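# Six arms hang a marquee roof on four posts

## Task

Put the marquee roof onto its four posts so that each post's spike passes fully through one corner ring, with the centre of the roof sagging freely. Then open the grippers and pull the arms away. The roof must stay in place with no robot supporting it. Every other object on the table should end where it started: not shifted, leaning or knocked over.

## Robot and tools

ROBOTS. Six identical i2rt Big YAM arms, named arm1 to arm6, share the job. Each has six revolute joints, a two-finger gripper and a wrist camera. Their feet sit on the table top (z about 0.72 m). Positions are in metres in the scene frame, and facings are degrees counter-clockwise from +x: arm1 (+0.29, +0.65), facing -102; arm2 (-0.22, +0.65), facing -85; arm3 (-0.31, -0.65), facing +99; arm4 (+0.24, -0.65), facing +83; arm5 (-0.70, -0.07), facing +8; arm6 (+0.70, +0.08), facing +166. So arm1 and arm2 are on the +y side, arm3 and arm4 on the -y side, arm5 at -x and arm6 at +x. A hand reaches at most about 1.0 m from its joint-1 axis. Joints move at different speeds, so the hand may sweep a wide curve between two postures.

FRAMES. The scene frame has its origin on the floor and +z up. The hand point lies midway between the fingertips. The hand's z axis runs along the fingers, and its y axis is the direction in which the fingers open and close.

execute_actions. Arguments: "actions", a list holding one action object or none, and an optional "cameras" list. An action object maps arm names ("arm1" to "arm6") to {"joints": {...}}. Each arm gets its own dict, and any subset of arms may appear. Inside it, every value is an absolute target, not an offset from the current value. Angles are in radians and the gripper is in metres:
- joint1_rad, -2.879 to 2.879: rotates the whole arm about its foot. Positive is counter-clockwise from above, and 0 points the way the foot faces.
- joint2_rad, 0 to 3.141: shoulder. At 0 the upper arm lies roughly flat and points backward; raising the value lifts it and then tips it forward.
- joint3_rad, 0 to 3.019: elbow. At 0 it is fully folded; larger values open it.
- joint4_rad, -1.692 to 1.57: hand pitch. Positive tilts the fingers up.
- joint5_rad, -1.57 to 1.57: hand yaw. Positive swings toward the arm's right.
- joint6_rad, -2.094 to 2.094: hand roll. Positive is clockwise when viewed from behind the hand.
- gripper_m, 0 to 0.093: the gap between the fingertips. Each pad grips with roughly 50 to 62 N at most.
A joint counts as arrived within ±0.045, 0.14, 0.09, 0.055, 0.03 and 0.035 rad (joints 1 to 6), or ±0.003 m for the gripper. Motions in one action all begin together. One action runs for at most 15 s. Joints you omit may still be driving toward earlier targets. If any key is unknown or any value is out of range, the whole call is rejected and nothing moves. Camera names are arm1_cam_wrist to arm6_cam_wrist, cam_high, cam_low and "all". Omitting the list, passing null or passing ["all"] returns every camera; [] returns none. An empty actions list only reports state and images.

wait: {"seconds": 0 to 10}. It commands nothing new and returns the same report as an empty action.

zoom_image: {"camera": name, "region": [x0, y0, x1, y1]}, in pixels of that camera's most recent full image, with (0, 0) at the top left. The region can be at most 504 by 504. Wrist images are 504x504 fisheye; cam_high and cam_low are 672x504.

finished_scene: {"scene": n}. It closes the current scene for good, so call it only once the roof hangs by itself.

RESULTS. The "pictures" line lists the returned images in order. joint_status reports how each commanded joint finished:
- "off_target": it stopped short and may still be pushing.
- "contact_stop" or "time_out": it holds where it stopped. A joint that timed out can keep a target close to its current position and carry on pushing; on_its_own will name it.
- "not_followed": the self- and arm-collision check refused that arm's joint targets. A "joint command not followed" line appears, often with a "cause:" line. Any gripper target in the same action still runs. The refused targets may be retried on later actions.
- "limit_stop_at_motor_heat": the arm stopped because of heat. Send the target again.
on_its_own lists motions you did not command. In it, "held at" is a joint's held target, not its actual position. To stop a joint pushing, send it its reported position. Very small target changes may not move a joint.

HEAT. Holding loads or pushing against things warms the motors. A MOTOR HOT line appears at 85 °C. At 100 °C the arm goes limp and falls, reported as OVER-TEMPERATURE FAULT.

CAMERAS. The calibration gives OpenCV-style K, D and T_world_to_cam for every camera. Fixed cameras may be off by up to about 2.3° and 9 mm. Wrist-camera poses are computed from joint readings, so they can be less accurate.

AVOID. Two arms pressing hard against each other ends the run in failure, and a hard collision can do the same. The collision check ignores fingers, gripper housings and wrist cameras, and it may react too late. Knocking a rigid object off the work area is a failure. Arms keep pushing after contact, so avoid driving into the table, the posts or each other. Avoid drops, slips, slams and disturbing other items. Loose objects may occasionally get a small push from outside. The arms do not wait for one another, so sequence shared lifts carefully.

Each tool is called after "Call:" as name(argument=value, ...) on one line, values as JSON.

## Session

Call:
execute_actions(actions=[])

Call:
zoom_image(camera="cam_high", region=[160, 100, 480, 350])

Scene clock: 0.00 s.
Motor temperatures (°C, as the motors report them): arm1=[22 19 25 19 22 22] | arm2=[20 19 21 22 20 19] | arm3=[22 21 23 19 20 20] | arm4=[22 21 25 22 22 20] | arm5=[21 21 23 20 20 21] | arm6=[22 20 27 21 20 20]
arm1.joint_positions: joint1_rad=+0.264 joint2_rad=+0.432 joint3_rad=+0.533 joint4_rad=-1.253 joint5_rad=+0.213 joint6_rad=-0.402 gripper_m=+0.094
arm1.joint_status: not commanded
arm1.hand: x=+0.2565 y=+0.4640 z=+0.9194 quat_wxyz=(-0.026, -0.549, -0.803, +0.230) (m; scene frame)
arm2.joint_positions: joint1_rad=-0.352 joint2_rad=+0.512 joint3_rad=+0.413 joint4_rad=-0.985 joint5_rad=-0.240 joint6_rad=+0.294 gripper_m=+0.095
arm2.joint_status: not commanded
arm2.hand: x=-0.2420 y=+0.4279 z=+0.9422 quat_wxyz=(-0.246, -0.835, -0.486, +0.081) (m; scene frame)
arm3.joint_positions: joint1_rad=+0.117 joint2_rad=+0.347 joint3_rad=+0.645 joint4_rad=-1.415 joint5_rad=+0.294 joint6_rad=+0.501 gripper_m=+0.095
arm3.joint_status: not commanded
arm3.hand: x=-0.3086 y=-0.4820 z=+0.9899 quat_wxyz=(-0.213, +0.585, -0.768, -0.149) (m; scene frame)
arm4.joint_positions: joint1_rad=-0.191 joint2_rad=+0.487 joint3_rad=+0.472 joint4_rad=-1.117 joint5_rad=-0.151 joint6_rad=-0.555 gripper_m=+0.095
arm4.joint_status: not commanded
arm4.hand: x=+0.2775 y=-0.4458 z=+0.9428 quat_wxyz=(-0.175, +0.779, -0.586, -0.141) (m; scene frame)
arm5.joint_positions: joint1_rad=+0.398 joint2_rad=+0.405 joint3_rad=+0.607 joint4_rad=-1.312 joint5_rad=+0.098 joint6_rad=+0.257 gripper_m=+0.094
arm5.joint_status: not commanded
arm5.hand: x=-0.5304 y=+0.0022 z=+0.9565 quat_wxyz=(-0.230, +0.105, -0.967, -0.040) (m; scene frame)
arm6.joint_positions: joint1_rad=-0.315 joint2_rad=+0.484 joint3_rad=+0.447 joint4_rad=-1.035 joint5_rad=-0.313 joint6_rad=-0.186 gripper_m=+0.094
arm6.joint_status: not commanded
arm6.hand: x=+0.4894 y=+0.1440 z=+0.9213 quat_wxyz=(+0.054, +0.950, -0.130, -0.280) (m; scene frame)
pictures: arm1_cam_wrist, arm2_cam_wrist, arm3_cam_wrist, arm4_cam_wrist, arm5_cam_wrist, arm6_cam_wrist, cam_high, cam_low
Images, in order (width x height): arm1_cam_wrist 504x504, arm2_cam_wrist 504x504, arm3_cam_wrist 504x504, arm4_cam_wrist 504x504, arm5_cam_wrist 504x504, arm6_cam_wrist 504x504, cam_high 672x504, cam_low 672x504.

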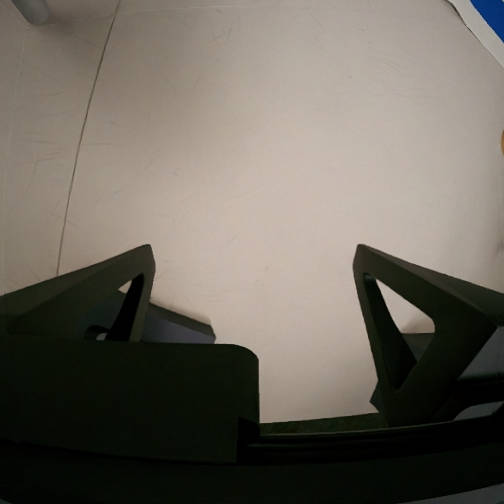

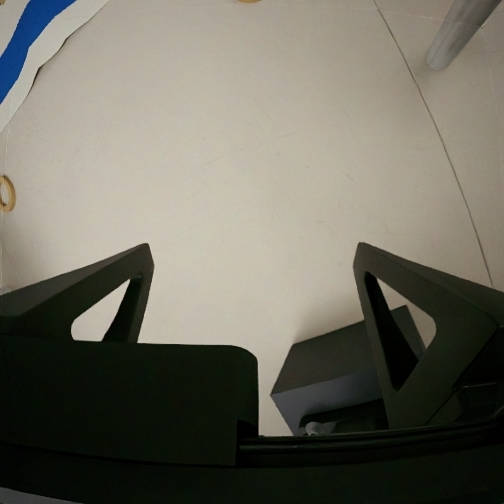

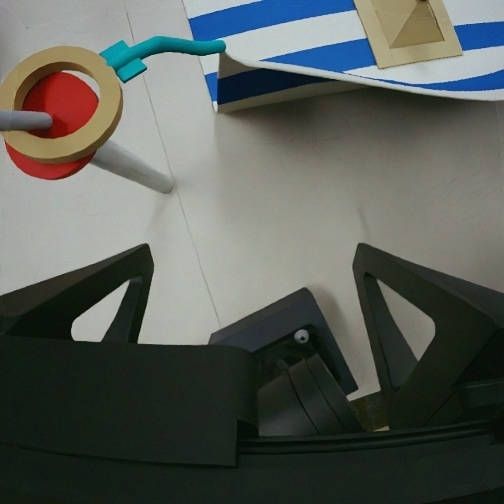

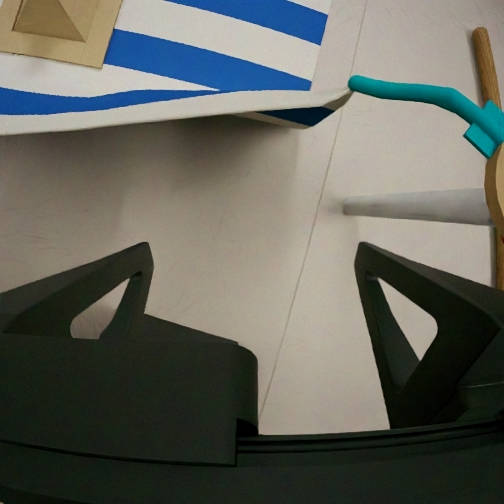

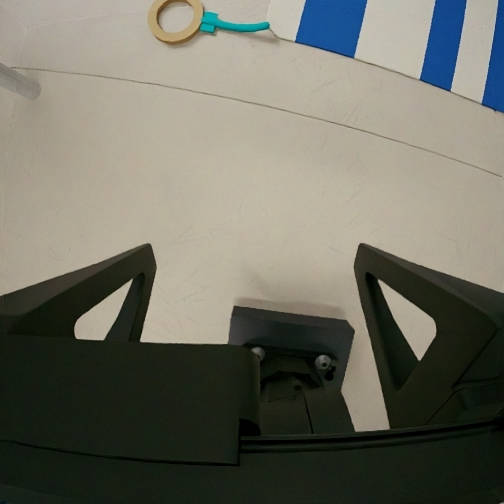

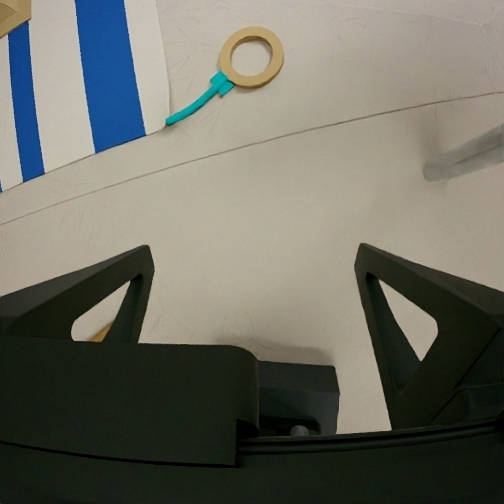

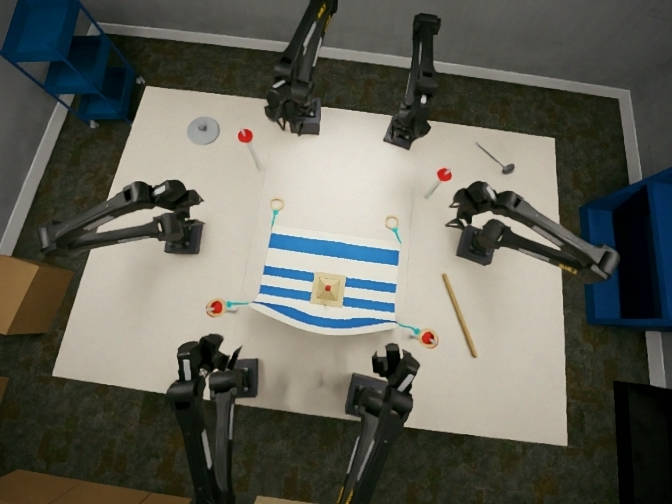

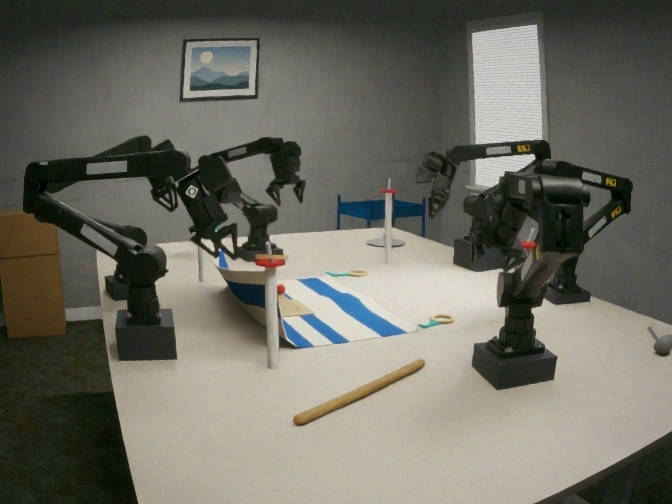

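Region (160, 100, 480, 350) of cam_high's 672x504 image, scaled by 1.575, with more detail than that image has; it fills the top 394 rows of this view, and the rest is white.

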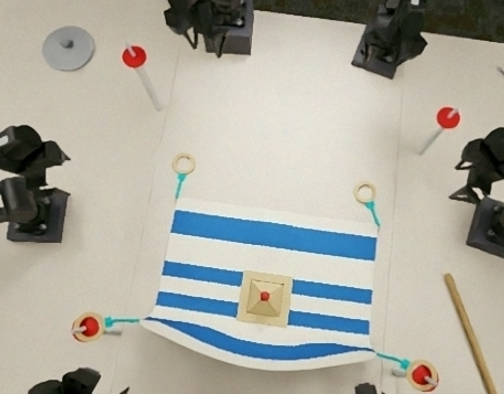

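Call:
execute_actions(actions=[{"arm5":{"joints":{"joint1_rad":0.335,"joint2_rad":1.75,"joint3_rad":1.07,"joint4_rad":-0.89,"joint5_rad":0,"joint6_rad":2.0,"gripper_m":0.06}},"arm6":{"joints":{"joint1_rad":0.165,"joint2_rad":1.65,"joint3_rad":0.97,"joint4_rad":-0.89,"joint5_rad":0,"joint6_rad":-2.05,"gripper_m":0.06}},"arm1":{"joints":{"joint1_rad":-0.2}}}], cameras=["arm5_cam_wrist","arm6_cam_wrist"])

Scene clock: 28.67 s.
Motor temperatures (°C, as the motors report them): arm1=[22 19 31 20 22 22] | arm2=[20 19 25 22 20 19] | arm3=[22 21 27 19 20 20] | arm4=[22 21 31 22 22 20] | arm5=[21 21 30 20 20 21] | arm6=[22 20 33 21 20 20]
arm1.joint_positions: joint1_rad=-0.195 joint2_rad=+0.432 joint3_rad=+0.533 joint4_rad=-1.253 joint5_rad=+0.213 joint6_rad=-0.402 gripper_m=+0.094
arm1.joint_status: all done
arm1.hand: x=+0.1781 y=+0.4984 z=+0.9200 quat_wxyz=(+0.027, -0.717, -0.657, +0.231) (m; scene frame)
arm2.joint_positions: joint1_rad=-0.352 joint2_rad=+0.512 joint3_rad=+0.413 joint4_rad=-0.985 joint5_rad=-0.240 joint6_rad=+0.294 gripper_m=+0.095
arm2.joint_status: not commanded
arm2.hand: x=-0.2420 y=+0.4279 z=+0.9422 quat_wxyz=(-0.246, -0.835, -0.486, +0.081) (m; scene frame)
arm3.joint_positions: joint1_rad=+0.117 joint2_rad=+0.347 joint3_rad=+0.645 joint4_rad=-1.415 joint5_rad=+0.294 joint6_rad=+0.501 gripper_m=+0.095
arm3.joint_status: not commanded
arm3.hand: x=-0.3086 y=-0.4820 z=+0.9899 quat_wxyz=(-0.213, +0.585, -0.768, -0.149) (m; scene frame)
arm4.joint_positions: joint1_rad=-0.191 joint2_rad=+0.487 joint3_rad=+0.472 joint4_rad=-1.117 joint5_rad=-0.151 joint6_rad=-0.555 gripper_m=+0.095
arm4.joint_status: not commanded
arm4.hand: x=+0.2775 y=-0.4458 z=+0.9428 quat_wxyz=(-0.175, +0.779, -0.586, -0.141) (m; scene frame)
arm5.joint_positions: joint1_rad=+0.338 joint2_rad=+1.727 joint3_rad=+1.067 joint4_rad=-0.888 joint5_rad=+0.004 joint6_rad=+1.990 gripper_m=+0.060
arm5.joint_status: all done
arm5.hand: x=-0.2871 y=+0.1213 z=+0.7712 quat_wxyz=(-0.006, -0.701, -0.713, -0.011) (m; scene frame)
arm6.joint_positions: joint1_rad=+0.160 joint2_rad=+1.652 joint3_rad=+0.946 joint4_rad=-0.891 joint5_rad=-0.002 joint6_rad=-2.040 gripper_m=+0.060
arm6.joint_status: all done
arm6.hand: x=+0.2964 y=+0.1058 z=+0.7855 quat_wxyz=(+0.013, +0.550, +0.835, +0.008) (m; scene frame)
pictures: arm5_cam_wrist, arm6_cam_wrist
camera_calibration (this result's frames):
arm5_cam_wrist: T_world_to_cam=[[-0.999825, -0.0172936, -0.0071757, -0.279859], [-0.0181601, 0.802421, 0.596482, -0.555908], [-0.0045574, 0.596508, -0.802594, 0.672574], [0, 0, 0, 1]] pos_world=[-0.28684, 0.0400366, 0.869385]
arm6_cam_wrist: T_world_to_cam=[[-0.92508, -0.378995, -0.0242993, 0.337237], [-0.323778, 0.753627, 0.572026, -0.428552], [-0.198482, 0.537037, -0.819875, 0.770301], [0, 0, 0, 1]] pos_world=[0.326107, 0.0370988, 0.884888]
Images, in order (width x height): arm5_cam_wrist 504x504, arm6_cam_wrist 504x504.

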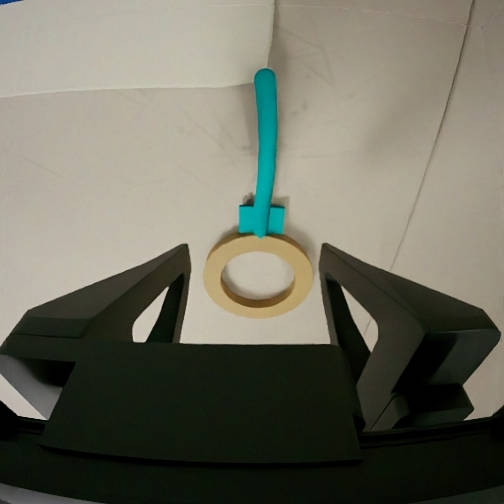

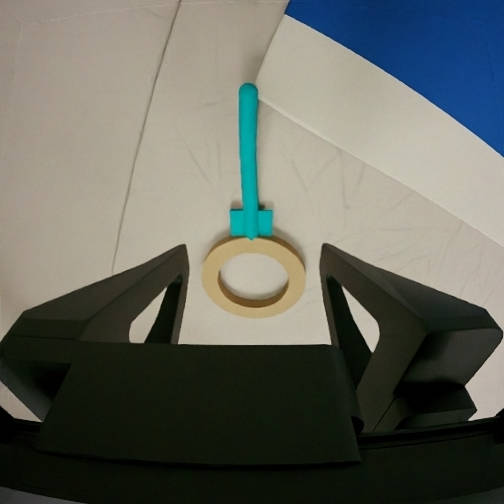

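Call:
execute_actions(actions=[{"arm5":{"joints":{"joint1_rad":0.36,"joint2_rad":1.81,"joint3_rad":1.03,"joint4_rad":-0.8}},"arm6":{"joints":{"joint1_rad":0.12,"joint2_rad":1.73,"joint3_rad":0.9,"joint4_rad":-0.76}}}], cameras=["arm5_cam_wrist","arm6_cam_wrist"])

Scene clock: 36.87 s.
Motor temperatures (°C, as the motors report them): arm1=[22 19 32 20 22 22] | arm2=[20 19 25 22 20 19] | arm3=[22 21 28 19 20 20] | arm4=[22 21 31 22 22 20] | arm5=[21 21 29 20 20 21] | arm6=[22 21 32 21 20 20]
arm1.joint_positions: joint1_rad=-0.195 joint2_rad=+0.432 joint3_rad=+0.533 joint4_rad=-1.253 joint5_rad=+0.213 joint6_rad=-0.402 gripper_m=+0.094
arm1.joint_status: not commanded
arm1.hand: x=+0.1781 y=+0.4984 z=+0.9200 quat_wxyz=(+0.027, -0.717, -0.657, +0.231) (m; scene frame)
arm2.joint_positions: joint1_rad=-0.352 joint2_rad=+0.512 joint3_rad=+0.413 joint4_rad=-0.985 joint5_rad=-0.240 joint6_rad=+0.294 gripper_m=+0.095
arm2.joint_status: not commanded
arm2.hand: x=-0.2420 y=+0.4279 z=+0.9422 quat_wxyz=(-0.246, -0.835, -0.486, +0.081) (m; scene frame)
arm3.joint_positions: joint1_rad=+0.117 joint2_rad=+0.347 joint3_rad=+0.645 joint4_rad=-1.415 joint5_rad=+0.294 joint6_rad=+0.501 gripper_m=+0.095
arm3.joint_status: not commanded
arm3.hand: x=-0.3086 y=-0.4820 z=+0.9899 quat_wxyz=(-0.213, +0.585, -0.768, -0.149) (m; scene frame)
arm4.joint_positions: joint1_rad=-0.191 joint2_rad=+0.487 joint3_rad=+0.472 joint4_rad=-1.117 joint5_rad=-0.151 joint6_rad=-0.555 gripper_m=+0.095
arm4.joint_status: not commanded
arm4.hand: x=+0.2775 y=-0.4458 z=+0.9428 quat_wxyz=(-0.175, +0.779, -0.586, -0.141) (m; scene frame)
arm5.joint_positions: joint1_rad=+0.356 joint2_rad=+1.790 joint3_rad=+1.031 joint4_rad=-0.809 joint5_rad=+0.004 joint6_rad=+1.990 gripper_m=+0.060
arm5.joint_status: all done
arm5.hand: x=-0.2967 y=+0.1259 z=+0.7340 quat_wxyz=(-0.002, -0.695, -0.719, -0.001) (m; scene frame)
arm6.joint_positions: joint1_rad=+0.129 joint2_rad=+1.737 joint3_rad=+0.895 joint4_rad=-0.770 joint5_rad=-0.001 joint6_rad=-2.041 gripper_m=+0.060
arm6.joint_status: all done
arm6.hand: x=+0.3062 y=+0.1177 z=+0.7389 quat_wxyz=(+0.019, +0.563, +0.826, +0.011) (m; scene frame)
pictures: arm5_cam_wrist, arm6_cam_wrist
camera_calibration (this result's frames):
arm5_cam_wrist: T_world_to_cam=[[-0.99932, -0.0352054, 0.0109315, -0.300533], [-0.0219815, 0.807137, 0.589954, -0.534499], [-0.0295928, 0.589313, -0.807363, 0.636892], [0, 0, 0, 1]] pos_world=[-0.293231, 0.045505, 0.832818]
arm6_cam_wrist: T_world_to_cam=[[-0.935639, -0.35095, -0.037602, 0.35943], [-0.309122, 0.763353, 0.567217, -0.409798], [-0.170361, 0.542334, -0.822709, 0.720547], [0, 0, 0, 1]] pos_world=[0.332372, 0.0481853, 0.838761]
Images, in order (width x height): arm5_cam_wrist 504x504, arm6_cam_wrist 504x504.

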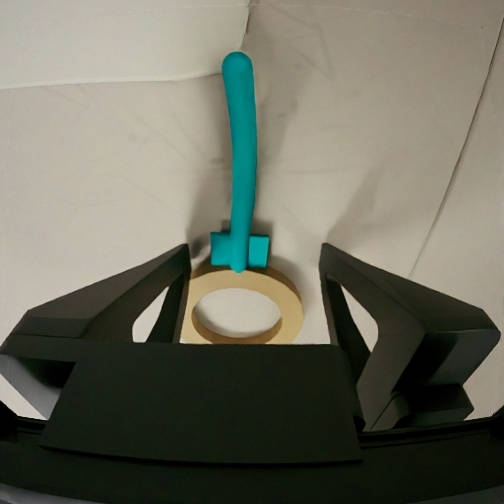

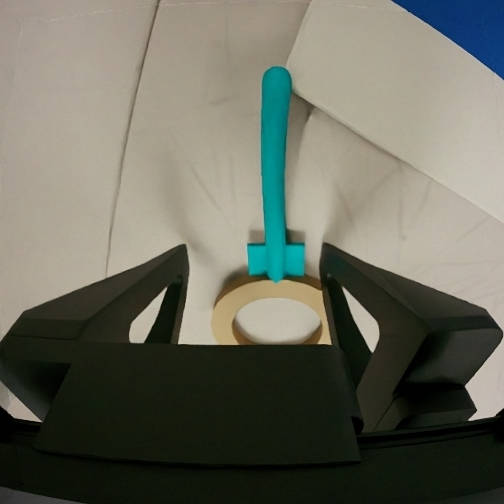

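Call:
execute_actions(actions=[{"arm6":{"joints":{"joint1_rad":0.105,"joint2_rad":1.755}}}], cameras=["arm6_cam_wrist"])

Call:
execute_actions(actions=[{"arm5":{"joints":{"gripper_m":0}},"arm6":{"joints":{"gripper_m":0}}}], cameras=["arm5_cam_wrist","arm6_cam_wrist"])

Scene clock: 43.80 s.
Motor temperatures (°C, as the motors report them): arm1=[22 19 32 20 22 22] | arm2=[20 19 25 22 20 19] | arm3=[22 21 28 19 20 20] | arm4=[22 21 32 22 22 20] | arm5=[21 21 28 20 20 21] | arm6=[22 21 31 21 20 20]
arm1.joint_positions: joint1_rad=-0.195 joint2_rad=+0.432 joint3_rad=+0.533 joint4_rad=-1.253 joint5_rad=+0.213 joint6_rad=-0.402 gripper_m=+0.094
arm1.joint_status: not commanded
arm1.hand: x=+0.1781 y=+0.4984 z=+0.9200 quat_wxyz=(+0.027, -0.717, -0.657, +0.231) (m; scene frame)
arm2.joint_positions: joint1_rad=-0.352 joint2_rad=+0.512 joint3_rad=+0.413 joint4_rad=-0.985 joint5_rad=-0.240 joint6_rad=+0.294 gripper_m=+0.095
arm2.joint_status: not commanded
arm2.hand: x=-0.2420 y=+0.4279 z=+0.9422 quat_wxyz=(-0.246, -0.835, -0.486, +0.081) (m; scene frame)
arm3.joint_positions: joint1_rad=+0.117 joint2_rad=+0.347 joint3_rad=+0.645 joint4_rad=-1.415 joint5_rad=+0.294 joint6_rad=+0.501 gripper_m=+0.095
arm3.joint_status: not commanded
arm3.hand: x=-0.3086 y=-0.4820 z=+0.9899 quat_wxyz=(-0.213, +0.585, -0.768, -0.149) (m; scene frame)
arm4.joint_positions: joint1_rad=-0.191 joint2_rad=+0.487 joint3_rad=+0.472 joint4_rad=-1.117 joint5_rad=-0.151 joint6_rad=-0.555 gripper_m=+0.095
arm4.joint_status: not commanded
arm4.hand: x=+0.2775 y=-0.4458 z=+0.9428 quat_wxyz=(-0.175, +0.779, -0.586, -0.141) (m; scene frame)
arm5.joint_positions: joint1_rad=+0.356 joint2_rad=+1.790 joint3_rad=+1.031 joint4_rad=-0.809 joint5_rad=+0.004 joint6_rad=+1.990 gripper_m=+0.060
arm5.joint_status: not commanded
arm5.hand: x=-0.2967 y=+0.1259 z=+0.7340 quat_wxyz=(-0.002, -0.695, -0.719, -0.001) (m; scene frame)
arm6.joint_positions: joint1_rad=+0.122 joint2_rad=+1.738 joint3_rad=+0.895 joint4_rad=-0.770 joint5_rad=-0.003 joint6_rad=-2.042 gripper_m=+0.060
arm6.joint_status: all done
arm6.hand: x=+0.3066 y=+0.1201 z=+0.7385 quat_wxyz=(+0.020, +0.565, +0.825, +0.011) (m; scene frame)
pictures: arm6_cam_wrist
camera_calibration (this result's frames):
arm6_cam_wrist: T_world_to_cam=[[-0.937349, -0.346302, -0.0380898, 0.36096], [-0.305857, 0.765631, 0.565916, -0.411529], [-0.166815, 0.542111, -0.823582, 0.71859], [0, 0, 0, 1]] pos_world=[0.332348, 0.0505245, 0.838457]
Images, in order (width x height): arm6_cam_wrist 504x504.

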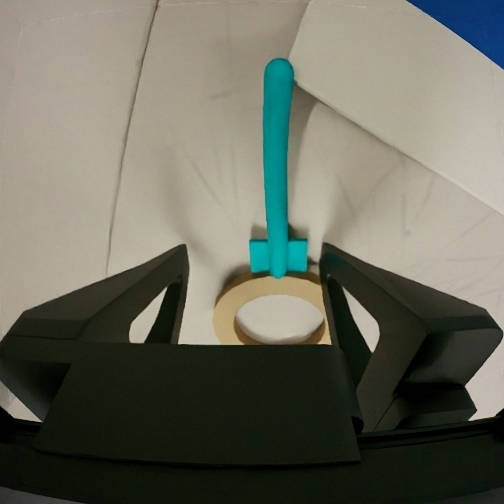

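Scene clock: 44.43 s.
Motor temperatures (°C, as the motors report them): arm1=[22 19 32 20 22 22] | arm2=[20 19 25 22 20 19] | arm3=[22 21 28 19 20 20] | arm4=[22 21 32 22 22 20] | arm5=[21 21 28 20 20 21] | arm6=[22 21 31 21 20 20]
arm1.joint_positions: joint1_rad=-0.195 joint2_rad=+0.432 joint3_rad=+0.533 joint4_rad=-1.253 joint5_rad=+0.213 joint6_rad=-0.402 gripper_m=+0.094
arm1.joint_status: not commanded
arm1.hand: x=+0.1781 y=+0.4984 z=+0.9200 quat_wxyz=(+0.027, -0.717, -0.657, +0.231) (m; scene frame)
arm2.joint_positions: joint1_rad=-0.352 joint2_rad=+0.512 joint3_rad=+0.413 joint4_rad=-0.985 joint5_rad=-0.240 joint6_rad=+0.294 gripper_m=+0.095
arm2.joint_status: not commanded
arm2.hand: x=-0.2420 y=+0.4279 z=+0.9422 quat_wxyz=(-0.246, -0.835, -0.486, +0.081) (m; scene frame)
arm3.joint_positions: joint1_rad=+0.117 joint2_rad=+0.347 joint3_rad=+0.645 joint4_rad=-1.415 joint5_rad=+0.294 joint6_rad=+0.501 gripper_m=+0.095
arm3.joint_status: not commanded
arm3.hand: x=-0.3086 y=-0.4820 z=+0.9899 quat_wxyz=(-0.213, +0.585, -0.768, -0.149) (m; scene frame)
arm4.joint_positions: joint1_rad=-0.191 joint2_rad=+0.487 joint3_rad=+0.472 joint4_rad=-1.117 joint5_rad=-0.151 joint6_rad=-0.555 gripper_m=+0.095
arm4.joint_status: not commanded
arm4.hand: x=+0.2775 y=-0.4458 z=+0.9428 quat_wxyz=(-0.175, +0.779, -0.586, -0.141) (m; scene frame)
arm5.joint_positions: joint1_rad=+0.356 joint2_rad=+1.790 joint3_rad=+1.031 joint4_rad=-0.809 joint5_rad=+0.003 joint6_rad=+1.991 gripper_m=+0.021
arm5.joint_status: gripper_m off_target (ended at +0.021, target +0.000)
arm5.hand: x=-0.2966 y=+0.1260 z=+0.7340 quat_wxyz=(-0.002, -0.695, -0.719, -0.002) (m; scene frame)
arm6.joint_positions: joint1_rad=+0.121 joint2_rad=+1.742 joint3_rad=+0.895 joint4_rad=-0.769 joint5_rad=-0.002 joint6_rad=-2.042 gripper_m=+0.020
arm6.joint_status: gripper_m off_target (ended at +0.020, target +0.000)
arm6.hand: x=+0.3071 y=+0.1207 z=+0.7371 quat_wxyz=(+0.021, +0.565, +0.824, +0.012) (m; scene frame)
pictures: arm5_cam_wrist, arm6_cam_wrist
camera_calibration (this result's frames):
arm5_cam_wrist: T_world_to_cam=[[-0.999336, -0.0348313, 0.0107381, -0.300384], [-0.0217785, 0.806843, 0.590364, -0.534782], [-0.0292271, 0.589738, -0.807066, 0.636672], [0, 0, 0, 1]] pos_world=[-0.293223, 0.0455532, 0.832778]
arm6_cam_wrist: T_world_to_cam=[[-0.937768, -0.344876, -0.0406515, 0.363377], [-0.306218, 0.766031, 0.565179, -0.410462], [-0.163776, 0.542454, -0.823966, 0.716447], [0, 0, 0, 1]] pos_world=[0.33241, 0.0511068, 0.837084]
Images, in order (width x height): arm5_cam_wrist 504x504, arm6_cam_wrist 504x504.

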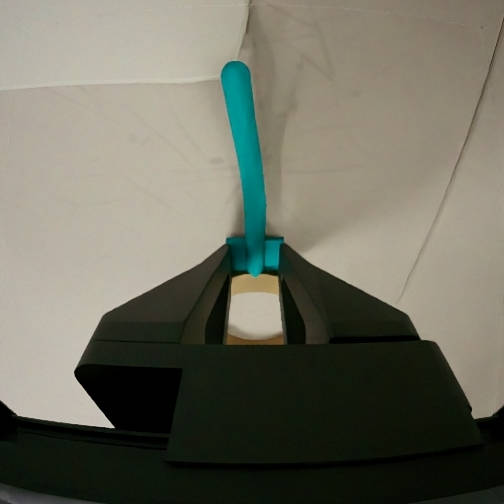

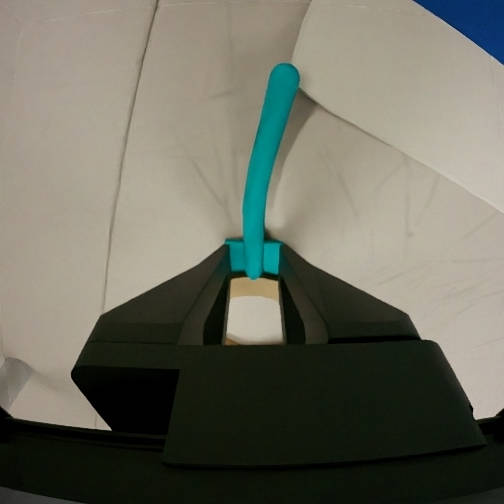

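Call:
execute_actions(actions=[{"arm5":{"joints":{"joint1_rad":0.55,"joint2_rad":1.7,"joint3_rad":1.81,"joint4_rad":-1.68,"joint6_rad":1.52}},"arm6":{"joints":{"joint1_rad":-0.1,"joint2_rad":1.35,"joint3_rad":1.47,"joint4_rad":-1.69,"joint6_rad":-1.25}}}], cameras=["cam_low"])

Call:
execute_actions(actions=[{"arm5":{"joints":{"joint1_rad":0.75}},"arm6":{"joints":{"joint1_rad":-0.3}}}], cameras=["arm5_cam_wrist","arm6_cam_wrist","cam_high","cam_low"])

Scene clock: 55.37 s.
Motor temperatures (°C, as the motors report them): arm1=[22 19 32 20 22 22] | arm2=[20 19 25 22 20 19] | arm3=[22 21 28 19 20 20] | arm4=[22 21 32 22 22 20] | arm5=[21 22 28 20 20 21] | arm6=[22 22 31 21 20 20]
arm1.joint_positions: joint1_rad=-0.195 joint2_rad=+0.432 joint3_rad=+0.533 joint4_rad=-1.253 joint5_rad=+0.213 joint6_rad=-0.402 gripper_m=+0.094
arm1.joint_status: not commanded
arm1.hand: x=+0.1781 y=+0.4984 z=+0.9200 quat_wxyz=(+0.027, -0.717, -0.657, +0.231) (m; scene frame)
arm2.joint_positions: joint1_rad=-0.352 joint2_rad=+0.512 joint3_rad=+0.413 joint4_rad=-0.985 joint5_rad=-0.240 joint6_rad=+0.294 gripper_m=+0.095
arm2.joint_status: not commanded
arm2.hand: x=-0.2420 y=+0.4279 z=+0.9422 quat_wxyz=(-0.246, -0.835, -0.486, +0.081) (m; scene frame)
arm3.joint_positions: joint1_rad=+0.117 joint2_rad=+0.347 joint3_rad=+0.645 joint4_rad=-1.415 joint5_rad=+0.294 joint6_rad=+0.501 gripper_m=+0.095
arm3.joint_status: not commanded
arm3.hand: x=-0.3086 y=-0.4820 z=+0.9899 quat_wxyz=(-0.213, +0.585, -0.768, -0.149) (m; scene frame)
arm4.joint_positions: joint1_rad=-0.191 joint2_rad=+0.487 joint3_rad=+0.472 joint4_rad=-1.117 joint5_rad=-0.151 joint6_rad=-0.555 gripper_m=+0.095
arm4.joint_status: not commanded
arm4.hand: x=+0.2775 y=-0.4458 z=+0.9428 quat_wxyz=(-0.175, +0.779, -0.586, -0.141) (m; scene frame)
arm5.joint_positions: joint1_rad=+0.550 joint2_rad=+1.699 joint3_rad=+1.774 joint4_rad=-1.672 joint5_rad=+0.002 joint6_rad=+1.530 gripper_m=+0.021
arm5.joint_status: all done
arm5.hand: x=-0.2917 y=+0.2386 z=+1.0374 quat_wxyz=(+0.005, -0.427, -0.904, +0.012) (m; scene frame)
arm6.joint_positions: joint1_rad=-0.110 joint2_rad=+1.356 joint3_rad=+1.440 joint4_rad=-1.667 joint5_rad=+0.000 joint6_rad=-1.260 gripper_m=+0.020
arm6.joint_status: all done
joint sent to its limit — the command would take arm6.joint4_rad past its lower limit, so that joint was sent only as far as its limit.
arm6.hand: x=+0.3353 y=+0.2055 z=+1.0784 quat_wxyz=(+0.004, +0.894, +0.447, +0.006) (m; scene frame)
pictures: cam_low
Images, in order (width x height): cam_low 672x504.

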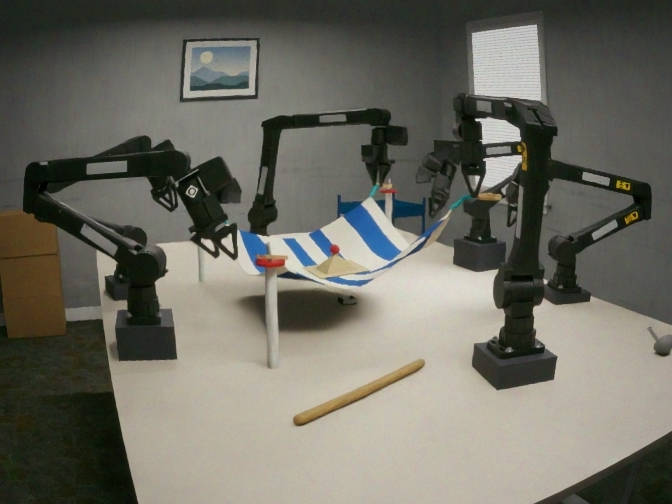

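Scene clock: 56.30 s.
Motor temperatures (°C, as the motors report them): arm1=[22 19 33 20 22 22] | arm2=[20 19 25 22 20 19] | arm3=[22 21 28 19 20 20] | arm4=[22 21 32 22 22 20] | arm5=[21 22 28 20 20 21] | arm6=[22 22 31 21 20 20]
arm1.joint_positions: joint1_rad=-0.195 joint2_rad=+0.432 joint3_rad=+0.533 joint4_rad=-1.253 joint5_rad=+0.213 joint6_rad=-0.402 gripper_m=+0.094
arm1.joint_status: not commanded
arm1.hand: x=+0.1781 y=+0.4984 z=+0.9200 quat_wxyz=(+0.027, -0.717, -0.657, +0.231) (m; scene frame)
arm2.joint_positions: joint1_rad=-0.352 joint2_rad=+0.512 joint3_rad=+0.413 joint4_rad=-0.985 joint5_rad=-0.240 joint6_rad=+0.294 gripper_m=+0.095
arm2.joint_status: not commanded
arm2.hand: x=-0.2420 y=+0.4279 z=+0.9422 quat_wxyz=(-0.246, -0.835, -0.486, +0.081) (m; scene frame)
arm3.joint_positions: joint1_rad=+0.117 joint2_rad=+0.347 joint3_rad=+0.645 joint4_rad=-1.415 joint5_rad=+0.294 joint6_rad=+0.501 gripper_m=+0.095
arm3.joint_status: not commanded
arm3.hand: x=-0.3086 y=-0.4820 z=+0.9899 quat_wxyz=(-0.213, +0.585, -0.768, -0.149) (m; scene frame)
arm4.joint_positions: joint1_rad=-0.191 joint2_rad=+0.487 joint3_rad=+0.472 joint4_rad=-1.117 joint5_rad=-0.151 joint6_rad=-0.555 gripper_m=+0.095
arm4.joint_status: not commanded
arm4.hand: x=+0.2775 y=-0.4458 z=+0.9428 quat_wxyz=(-0.175, +0.779, -0.586, -0.141) (m; scene frame)
arm5.joint_positions: joint1_rad=+0.729 joint2_rad=+1.699 joint3_rad=+1.778 joint4_rad=-1.671 joint5_rad=+0.016 joint6_rad=+1.529 gripper_m=+0.021
arm5.joint_status: all done
arm5.hand: x=-0.3506 y=+0.3055 z=+1.0391 quat_wxyz=(-0.004, -0.344, -0.939, +0.013) (m; scene frame)
arm6.joint_positions: joint1_rad=-0.308 joint2_rad=+1.356 joint3_rad=+1.440 joint4_rad=-1.667 joint5_rad=+0.000 joint6_rad=-1.259 gripper_m=+0.020
arm6.joint_status: all done
arm6.hand: x=+0.3672 y=+0.2745 z=+1.0787 quat_wxyz=(+0.004, +0.934, +0.356, +0.005) (m; scene frame)
pictures: arm5_cam_wrist, arm6_cam_wrist, cam_high, cam_low
camera_calibration (this result's frames):
arm5_cam_wrist: T_world_to_cam=[[-0.645223, -0.763097, 0.0370214, -0.0320452], [-0.608988, 0.54297, 0.578201, -0.973542], [-0.461325, 0.350523, -0.815054, 0.705388], [0, 0, 0, 1]] pos_world=[-0.288139, 0.256896, 1.13902]
arm6_cam_wrist: T_world_to_cam=[[-0.652823, 0.757467, -0.00811172, 0.0443437], [0.609511, 0.531605, 0.588126, -0.999653], [0.449799, 0.378998, -0.808728, 0.727426], [0, 0, 0, 1]] pos_world=[0.311053, 0.222139, 1.17657]
Images, in order (width x height): arm5_cam_wrist 504x504, arm6_cam_wrist 504x504, cam_high 672x504, cam_low 672x504.

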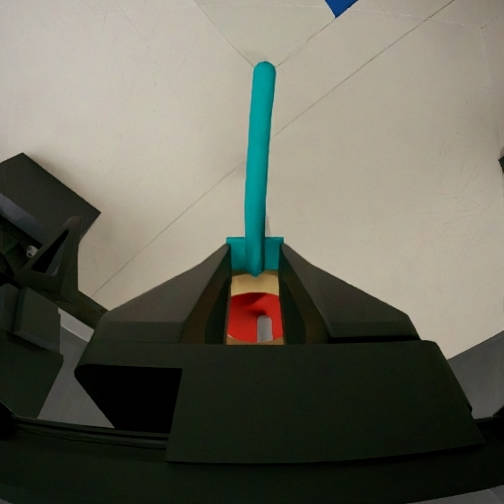

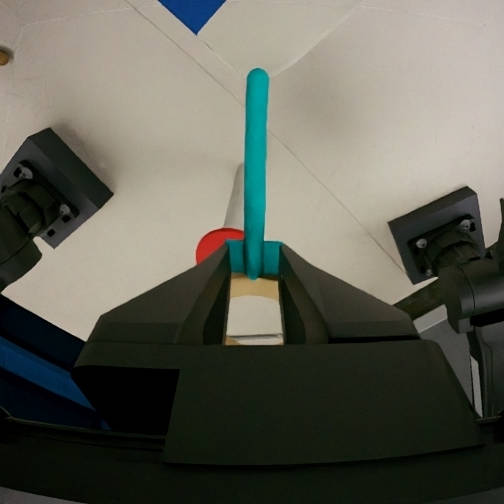

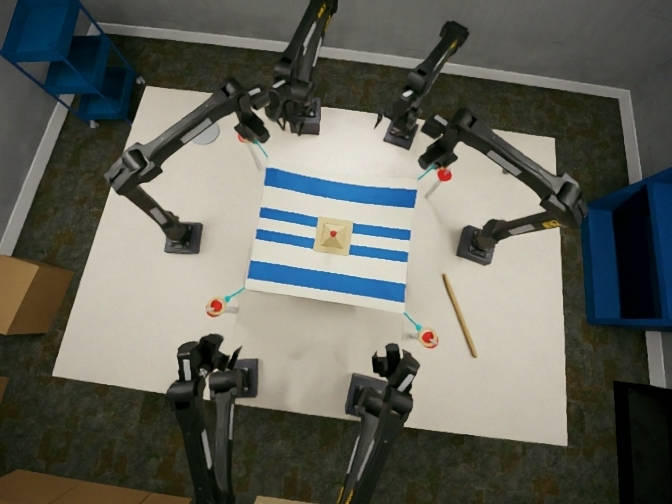

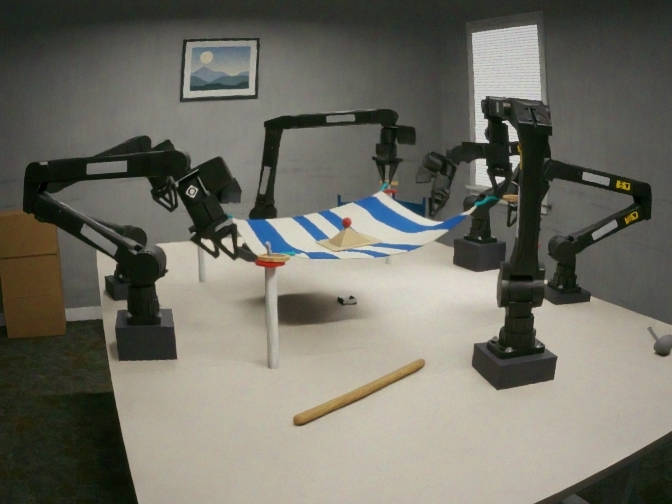

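Call:
execute_actions(actions=[{"arm5":{"joints":{"joint1_rad":0.71,"joint2_rad":1.67,"joint3_rad":1.83}},"arm6":{"joints":{"joint1_rad":-0.33,"joint2_rad":1.29,"joint3_rad":1.37,"joint4_rad":-1.65}}}], cameras=[])

Call:
execute_actions(actions=[{"arm5":{"joints":{"joint1_rad":0.8}}}], cameras=["arm5_cam_wrist","arm6_cam_wrist"])

Scene clock: 67.03 s.
Motor temperatures (°C, as the motors report them): arm1=[22 19 33 20 22 22] | arm2=[20 19 26 22 20 19] | arm3=[22 21 29 19 20 20] | arm4=[22 21 32 22 22 20] | arm5=[21 22 30 20 20 21] | arm6=[22 22 32 21 20 20]
arm1.joint_positions: joint1_rad=-0.195 joint2_rad=+0.432 joint3_rad=+0.533 joint4_rad=-1.253 joint5_rad=+0.213 joint6_rad=-0.402 gripper_m=+0.094
arm1.joint_status: not commanded
arm1.hand: x=+0.1781 y=+0.4984 z=+0.9200 quat_wxyz=(+0.027, -0.717, -0.657, +0.231) (m; scene frame)
arm2.joint_positions: joint1_rad=-0.352 joint2_rad=+0.512 joint3_rad=+0.413 joint4_rad=-0.985 joint5_rad=-0.240 joint6_rad=+0.294 gripper_m=+0.095
arm2.joint_status: not commanded
arm2.hand: x=-0.2420 y=+0.4279 z=+0.9422 quat_wxyz=(-0.246, -0.835, -0.486, +0.081) (m; scene frame)
arm3.joint_positions: joint1_rad=+0.117 joint2_rad=+0.347 joint3_rad=+0.645 joint4_rad=-1.415 joint5_rad=+0.294 joint6_rad=+0.501 gripper_m=+0.095
arm3.joint_status: not commanded
arm3.hand: x=-0.3086 y=-0.4820 z=+0.9899 quat_wxyz=(-0.213, +0.585, -0.768, -0.149) (m; scene frame)
arm4.joint_positions: joint1_rad=-0.191 joint2_rad=+0.487 joint3_rad=+0.472 joint4_rad=-1.117 joint5_rad=-0.151 joint6_rad=-0.555 gripper_m=+0.095
arm4.joint_status: not commanded
arm4.hand: x=+0.2775 y=-0.4458 z=+0.9428 quat_wxyz=(-0.175, +0.779, -0.586, -0.141) (m; scene frame)
arm5.joint_positions: joint1_rad=+0.705 joint2_rad=+1.697 joint3_rad=+1.782 joint4_rad=-1.672 joint5_rad=+0.008 joint6_rad=+1.529 gripper_m=+0.021
arm5.joint_status: all done
arm5.hand: x=-0.3422 y=+0.2979 z=+1.0419 quat_wxyz=(-0.001, -0.355, -0.935, +0.008) (m; scene frame)
arm6.joint_positions: joint1_rad=-0.313 joint2_rad=+1.308 joint3_rad=+1.369 joint4_rad=-1.657 joint5_rad=+0.000 joint6_rad=-1.259 gripper_m=+0.020
arm6.joint_status: all done
arm6.hand: x=+0.3865 y=+0.2657 z=+1.0687 quat_wxyz=(+0.009, +0.935, +0.353, +0.010) (m; scene frame)
pictures: none
No camera images: the call's "cameras" was empty. Leave "cameras" out to get every camera's image.

Scene clock: 68.83 s.
Motor temperatures (°C, as the motors report them): arm1=[22 19 33 20 22 22] | arm2=[20 19 26 22 20 19] | arm3=[22 21 29 19 20 20] | arm4=[22 21 32 22 22 20] | arm5=[21 23 31 20 20 21] | arm6=[22 22 32 21 20 20]
arm1.joint_positions: joint1_rad=-0.195 joint2_rad=+0.432 joint3_rad=+0.533 joint4_rad=-1.253 joint5_rad=+0.213 joint6_rad=-0.402 gripper_m=+0.094
arm1.joint_status: not commanded
arm1.hand: x=+0.1781 y=+0.4984 z=+0.9200 quat_wxyz=(+0.027, -0.717, -0.657, +0.231) (m; scene frame)
arm2.joint_positions: joint1_rad=-0.352 joint2_rad=+0.512 joint3_rad=+0.413 joint4_rad=-0.985 joint5_rad=-0.240 joint6_rad=+0.294 gripper_m=+0.095
arm2.joint_status: not commanded
arm2.hand: x=-0.2420 y=+0.4279 z=+0.9422 quat_wxyz=(-0.246, -0.835, -0.486, +0.081) (m; scene frame)
arm3.joint_positions: joint1_rad=+0.117 joint2_rad=+0.347 joint3_rad=+0.645 joint4_rad=-1.415 joint5_rad=+0.294 joint6_rad=+0.501 gripper_m=+0.095
arm3.joint_status: not commanded
arm3.hand: x=-0.3086 y=-0.4820 z=+0.9899 quat_wxyz=(-0.213, +0.585, -0.768, -0.149) (m; scene frame)
arm4.joint_positions: joint1_rad=-0.191 joint2_rad=+0.487 joint3_rad=+0.472 joint4_rad=-1.117 joint5_rad=-0.151 joint6_rad=-0.555 gripper_m=+0.095
arm4.joint_status: not commanded
arm4.hand: x=+0.2775 y=-0.4458 z=+0.9428 quat_wxyz=(-0.175, +0.779, -0.586, -0.141) (m; scene frame)
arm5.joint_positions: joint1_rad=+0.744 joint2_rad=+1.692 joint3_rad=+1.791 joint4_rad=-1.672 joint5_rad=+0.036 joint6_rad=+1.529 gripper_m=+0.021
arm5.joint_status: joint1_rad time_out (moved +0.040 of +0.095)
arm5.on_its_own: joint1_rad reads +0.744 and still pushes toward +0.800 since a time_out
arm5.hand: x=-0.3528 y=+0.3094 z=+1.0477 quat_wxyz=(-0.017, -0.336, -0.942, +0.007) (m; scene frame)
arm6.joint_positions: joint1_rad=-0.313 joint2_rad=+1.308 joint3_rad=+1.369 joint4_rad=-1.657 joint5_rad=+0.000 joint6_rad=-1.259 gripper_m=+0.020
arm6.joint_status: not commanded
arm6.hand: x=+0.3865 y=+0.2657 z=+1.0687 quat_wxyz=(+0.009, +0.935, +0.353, +0.010) (m; scene frame)
pictures: arm5_cam_wrist, arm6_cam_wrist
camera_calibration (this result's frames):
arm5_cam_wrist: T_world_to_cam=[[-0.634113, -0.77303, 0.0180372, -0.00388678], [-0.633275, 0.532575, 0.561539, -0.969856], [-0.443693, 0.344657, -0.827254, 0.730838], [0, 0, 0, 1]] pos_world=[-0.292383, 0.261628, 1.14927]
arm6_cam_wrist: T_world_to_cam=[[-0.648257, 0.76112, -0.0214465, 0.0751066], [0.605426, 0.532323, 0.591686, -1.00321], [0.46176, 0.37058, -0.805883, 0.708562], [0, 0, 0, 1]] pos_world=[0.328875, 0.21429, 1.16622]
Images, in order (width x height): arm5_cam_wrist 504x504, arm6_cam_wrist 504x504.

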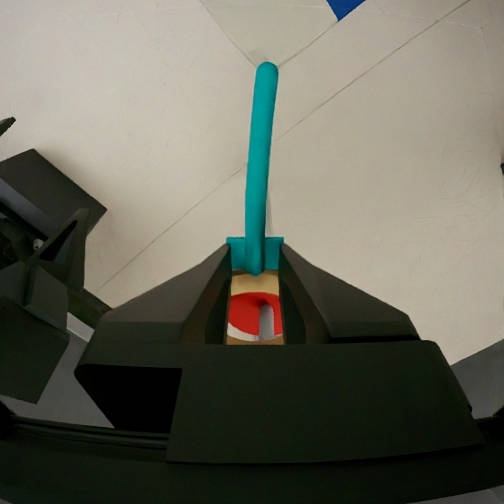

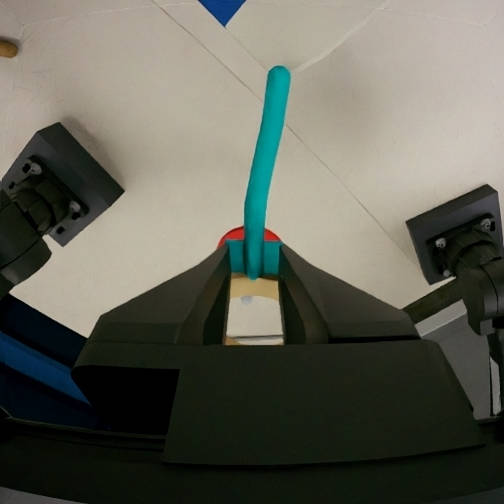

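Call:
execute_actions(actions=[{"arm5":{"joints":{"joint1_rad":0.69}},"arm6":{"joints":{"joint2_rad":1.27,"joint3_rad":1.27,"joint4_rad":-1.57}}}], cameras=["arm6_cam_wrist"])

Call:
execute_actions(actions=[{"arm5":{"joints":{"joint2_rad":1.64,"joint3_rad":1.87}}}], cameras=[])

Scene clock: 76.40 s.
Motor temperatures (°C, as the motors report them): arm1=[22 19 33 20 22 22] | arm2=[20 19 26 22 20 19] | arm3=[22 21 29 19 20 20] | arm4=[22 21 33 22 22 20] | arm5=[21 23 32 20 21 21] | arm6=[22 22 32 21 20 20]
arm1.joint_positions: joint1_rad=-0.195 joint2_rad=+0.432 joint3_rad=+0.533 joint4_rad=-1.253 joint5_rad=+0.213 joint6_rad=-0.402 gripper_m=+0.094
arm1.joint_status: not commanded
arm1.hand: x=+0.1781 y=+0.4984 z=+0.9200 quat_wxyz=(+0.027, -0.717, -0.657, +0.231) (m; scene frame)
arm2.joint_positions: joint1_rad=-0.352 joint2_rad=+0.512 joint3_rad=+0.413 joint4_rad=-0.985 joint5_rad=-0.240 joint6_rad=+0.294 gripper_m=+0.095
arm2.joint_status: not commanded
arm2.hand: x=-0.2420 y=+0.4279 z=+0.9422 quat_wxyz=(-0.246, -0.835, -0.486, +0.081) (m; scene frame)
arm3.joint_positions: joint1_rad=+0.117 joint2_rad=+0.347 joint3_rad=+0.645 joint4_rad=-1.415 joint5_rad=+0.294 joint6_rad=+0.501 gripper_m=+0.095
arm3.joint_status: not commanded
arm3.hand: x=-0.3086 y=-0.4820 z=+0.9899 quat_wxyz=(-0.213, +0.585, -0.768, -0.149) (m; scene frame)
arm4.joint_positions: joint1_rad=-0.191 joint2_rad=+0.487 joint3_rad=+0.472 joint4_rad=-1.117 joint5_rad=-0.151 joint6_rad=-0.555 gripper_m=+0.095
arm4.joint_status: not commanded
arm4.hand: x=+0.2775 y=-0.4458 z=+0.9428 quat_wxyz=(-0.175, +0.779, -0.586, -0.141) (m; scene frame)
arm5.joint_positions: joint1_rad=+0.678 joint2_rad=+1.692 joint3_rad=+1.791 joint4_rad=-1.672 joint5_rad=+0.008 joint6_rad=+1.529 gripper_m=+0.021
arm5.joint_status: all done
arm5.hand: x=-0.3320 y=+0.2892 z=+1.0476 quat_wxyz=(-0.003, -0.367, -0.930, +0.002) (m; scene frame)
arm6.joint_positions: joint1_rad=-0.313 joint2_rad=+1.285 joint3_rad=+1.263 joint4_rad=-1.579 joint5_rad=-0.001 joint6_rad=-1.259 gripper_m=+0.020
arm6.joint_status: all done
arm6.hand: x=+0.3945 y=+0.2610 z=+1.0363 quat_wxyz=(+0.011, +0.935, +0.353, +0.011) (m; scene frame)
pictures: arm6_cam_wrist
camera_calibration (this result's frames):
arm6_cam_wrist: T_world_to_cam=[[-0.648137, 0.761071, -0.026262, 0.0881107], [0.603034, 0.534, 0.592616, -0.986851], [0.465047, 0.368259, -0.805057, 0.678954], [0, 0, 0, 1]] pos_world=[0.336467, 0.209888, 1.13373]
Images, in order (width x height): arm6_cam_wrist 504x504.

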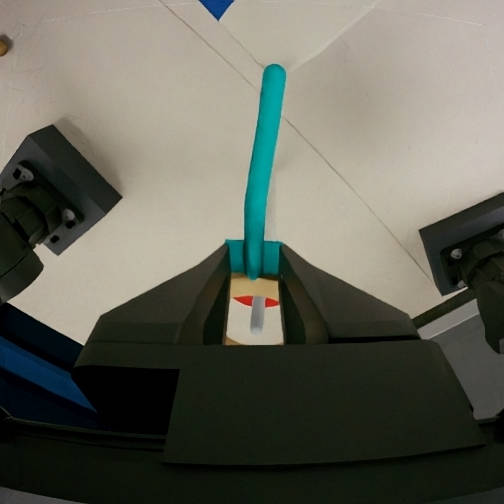

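Scene clock: 77.20 s.
Motor temperatures (°C, as the motors report them): arm1=[22 19 33 20 22 22] | arm2=[20 19 26 22 20 19] | arm3=[22 21 29 19 20 20] | arm4=[22 21 33 22 22 20] | arm5=[21 23 32 20 21 21] | arm6=[22 22 32 21 20 20]
arm1.joint_positions: joint1_rad=-0.195 joint2_rad=+0.432 joint3_rad=+0.533 joint4_rad=-1.253 joint5_rad=+0.213 joint6_rad=-0.402 gripper_m=+0.094
arm1.joint_status: not commanded
arm1.hand: x=+0.1781 y=+0.4984 z=+0.9200 quat_wxyz=(+0.027, -0.717, -0.657, +0.231) (m; scene frame)
arm2.joint_positions: joint1_rad=-0.352 joint2_rad=+0.512 joint3_rad=+0.413 joint4_rad=-0.985 joint5_rad=-0.240 joint6_rad=+0.294 gripper_m=+0.095
arm2.joint_status: not commanded
arm2.hand: x=-0.2420 y=+0.4279 z=+0.9422 quat_wxyz=(-0.246, -0.835, -0.486, +0.081) (m; scene frame)
arm3.joint_positions: joint1_rad=+0.117 joint2_rad=+0.347 joint3_rad=+0.645 joint4_rad=-1.415 joint5_rad=+0.294 joint6_rad=+0.501 gripper_m=+0.095
arm3.joint_status: not commanded
arm3.hand: x=-0.3086 y=-0.4820 z=+0.9899 quat_wxyz=(-0.213, +0.585, -0.768, -0.149) (m; scene frame)
arm4.joint_positions: joint1_rad=-0.191 joint2_rad=+0.487 joint3_rad=+0.472 joint4_rad=-1.117 joint5_rad=-0.151 joint6_rad=-0.555 gripper_m=+0.095
arm4.joint_status: not commanded
arm4.hand: x=+0.2775 y=-0.4458 z=+0.9428 quat_wxyz=(-0.175, +0.779, -0.586, -0.141) (m; scene frame)
arm5.joint_positions: joint1_rad=+0.678 joint2_rad=+1.654 joint3_rad=+1.826 joint4_rad=-1.672 joint5_rad=+0.008 joint6_rad=+1.529 gripper_m=+0.021
arm5.joint_status: all done
arm5.hand: x=-0.3319 y=+0.2893 z=+1.0799 quat_wxyz=(-0.018, -0.367, -0.929, -0.031) (m; scene frame)
arm6.joint_positions: joint1_rad=-0.313 joint2_rad=+1.285 joint3_rad=+1.263 joint4_rad=-1.579 joint5_rad=-0.001 joint6_rad=-1.259 gripper_m=+0.020
arm6.joint_status: not commanded
arm6.hand: x=+0.3945 y=+0.2610 z=+1.0363 quat_wxyz=(+0.011, +0.935, +0.353, +0.011) (m; scene frame)
pictures: none
No camera images: the call's "cameras" was empty. Leave "cameras" out to get every camera's image.

Call:
execute_actions(actions=[{"arm5":{"joints":{"joint1_rad":0.81}},"arm6":{"joints":{"joint3_rad":1.17,"joint4_rad":-1.47}}}], cameras=["arm5_cam_wrist","arm6_cam_wrist","cam_low"])

Call:
zoom_image(camera="cam_low", region=[340, 130, 580, 280])

Scene clock: 82.63 s.
Motor temperatures (°C, as the motors report them): arm1=[22 19 33 20 22 22] | arm2=[20 19 26 22 20 19] | arm3=[22 21 29 19 20 20] | arm4=[22 21 33 22 22 20] | arm5=[21 23 33 20 21 21] | arm6=[22 22 32 21 20 20]
arm1.joint_positions: joint1_rad=-0.195 joint2_rad=+0.432 joint3_rad=+0.533 joint4_rad=-1.253 joint5_rad=+0.213 joint6_rad=-0.402 gripper_m=+0.094
arm1.joint_status: not commanded
arm1.hand: x=+0.1781 y=+0.4984 z=+0.9200 quat_wxyz=(+0.027, -0.717, -0.657, +0.231) (m; scene frame)
arm2.joint_positions: joint1_rad=-0.352 joint2_rad=+0.512 joint3_rad=+0.413 joint4_rad=-0.985 joint5_rad=-0.240 joint6_rad=+0.294 gripper_m=+0.095
arm2.joint_status: not commanded
arm2.hand: x=-0.2420 y=+0.4279 z=+0.9422 quat_wxyz=(-0.246, -0.835, -0.486, +0.081) (m; scene frame)
arm3.joint_positions: joint1_rad=+0.117 joint2_rad=+0.347 joint3_rad=+0.645 joint4_rad=-1.415 joint5_rad=+0.294 joint6_rad=+0.501 gripper_m=+0.095
arm3.joint_status: not commanded
arm3.hand: x=-0.3086 y=-0.4820 z=+0.9899 quat_wxyz=(-0.213, +0.585, -0.768, -0.149) (m; scene frame)
arm4.joint_positions: joint1_rad=-0.191 joint2_rad=+0.487 joint3_rad=+0.472 joint4_rad=-1.117 joint5_rad=-0.151 joint6_rad=-0.555 gripper_m=+0.095
arm4.joint_status: not commanded
arm4.hand: x=+0.2775 y=-0.4458 z=+0.9428 quat_wxyz=(-0.175, +0.779, -0.586, -0.141) (m; scene frame)
arm5.joint_positions: joint1_rad=+0.789 joint2_rad=+1.654 joint3_rad=+1.826 joint4_rad=-1.672 joint5_rad=+0.012 joint6_rad=+1.529 gripper_m=+0.021
arm5.joint_status: all done
arm5.hand: x=-0.3732 y=+0.3272 z=+1.0799 quat_wxyz=(-0.019, -0.315, -0.948, -0.032) (m; scene frame)
arm6.joint_positions: joint1_rad=-0.314 joint2_rad=+1.283 joint3_rad=+1.163 joint4_rad=-1.478 joint5_rad=-0.001 joint6_rad=-1.259 gripper_m=+0.020
arm6.joint_status: all done
arm6.hand: x=+0.3972 y=+0.2599 z=+0.9987 quat_wxyz=(+0.010, +0.936, +0.353, +0.010) (m; scene frame)
pictures: arm5_cam_wrist, arm6_cam_wrist, cam_low
camera_calibration (this result's frames):
arm5_cam_wrist: T_world_to_cam=[[-0.597781, -0.799722, -0.0557019, 0.098289], [-0.672615, 0.462538, 0.577623, -1.01946], [-0.436173, 0.382758, -0.814401, 0.718795], [0, 0, 0, 1]] pos_world=[-0.313427, 0.275017, 1.17972]
arm6_cam_wrist: T_world_to_cam=[[-0.64763, 0.761596, -0.0233713, 0.0864524], [0.604989, 0.53262, 0.591865, -0.965254], [0.46321, 0.36917, -0.805698, 0.648987], [0, 0, 0, 1]] pos_world=[0.339339, 0.208685, 1.09621]
Images, in order (width x height): arm5_cam_wrist 504x504, arm6_cam_wrist 504x504, cam_low 672x504.

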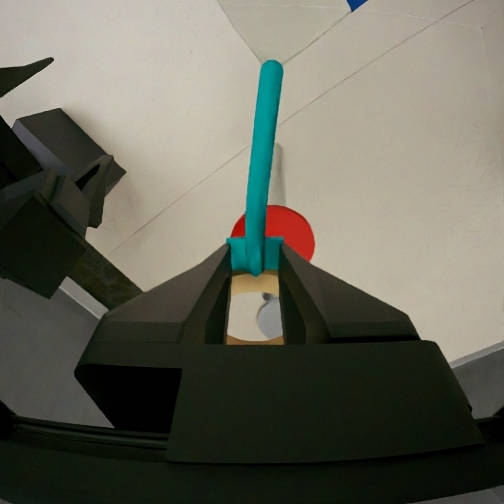

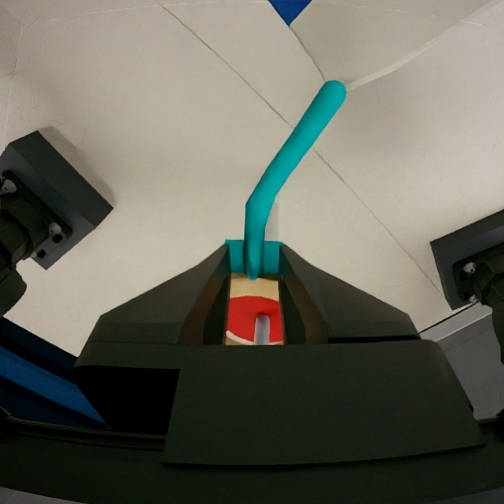

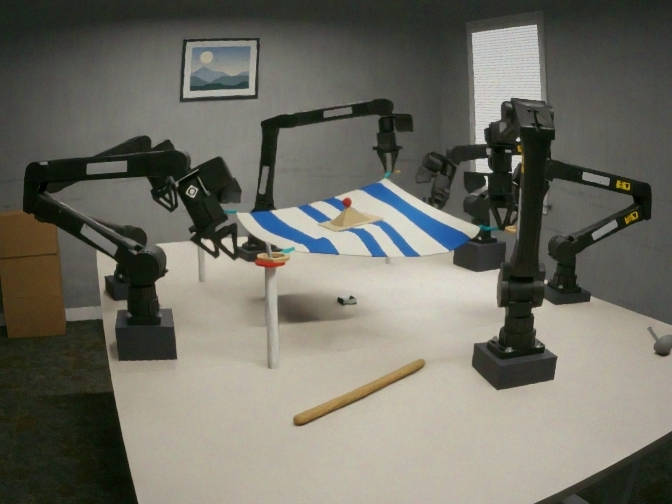

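Region (340, 130, 580, 280) of cam_low's 672x504 image, scaled by 2.100, with more detail than that image has; it fills the top 315 rows of this view, and the rest is white.

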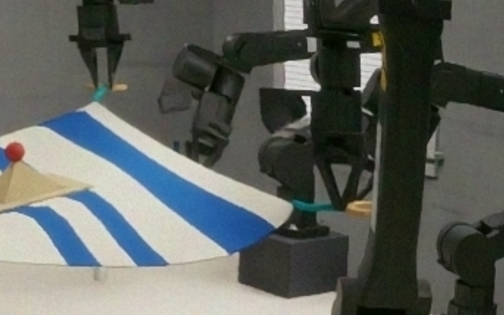

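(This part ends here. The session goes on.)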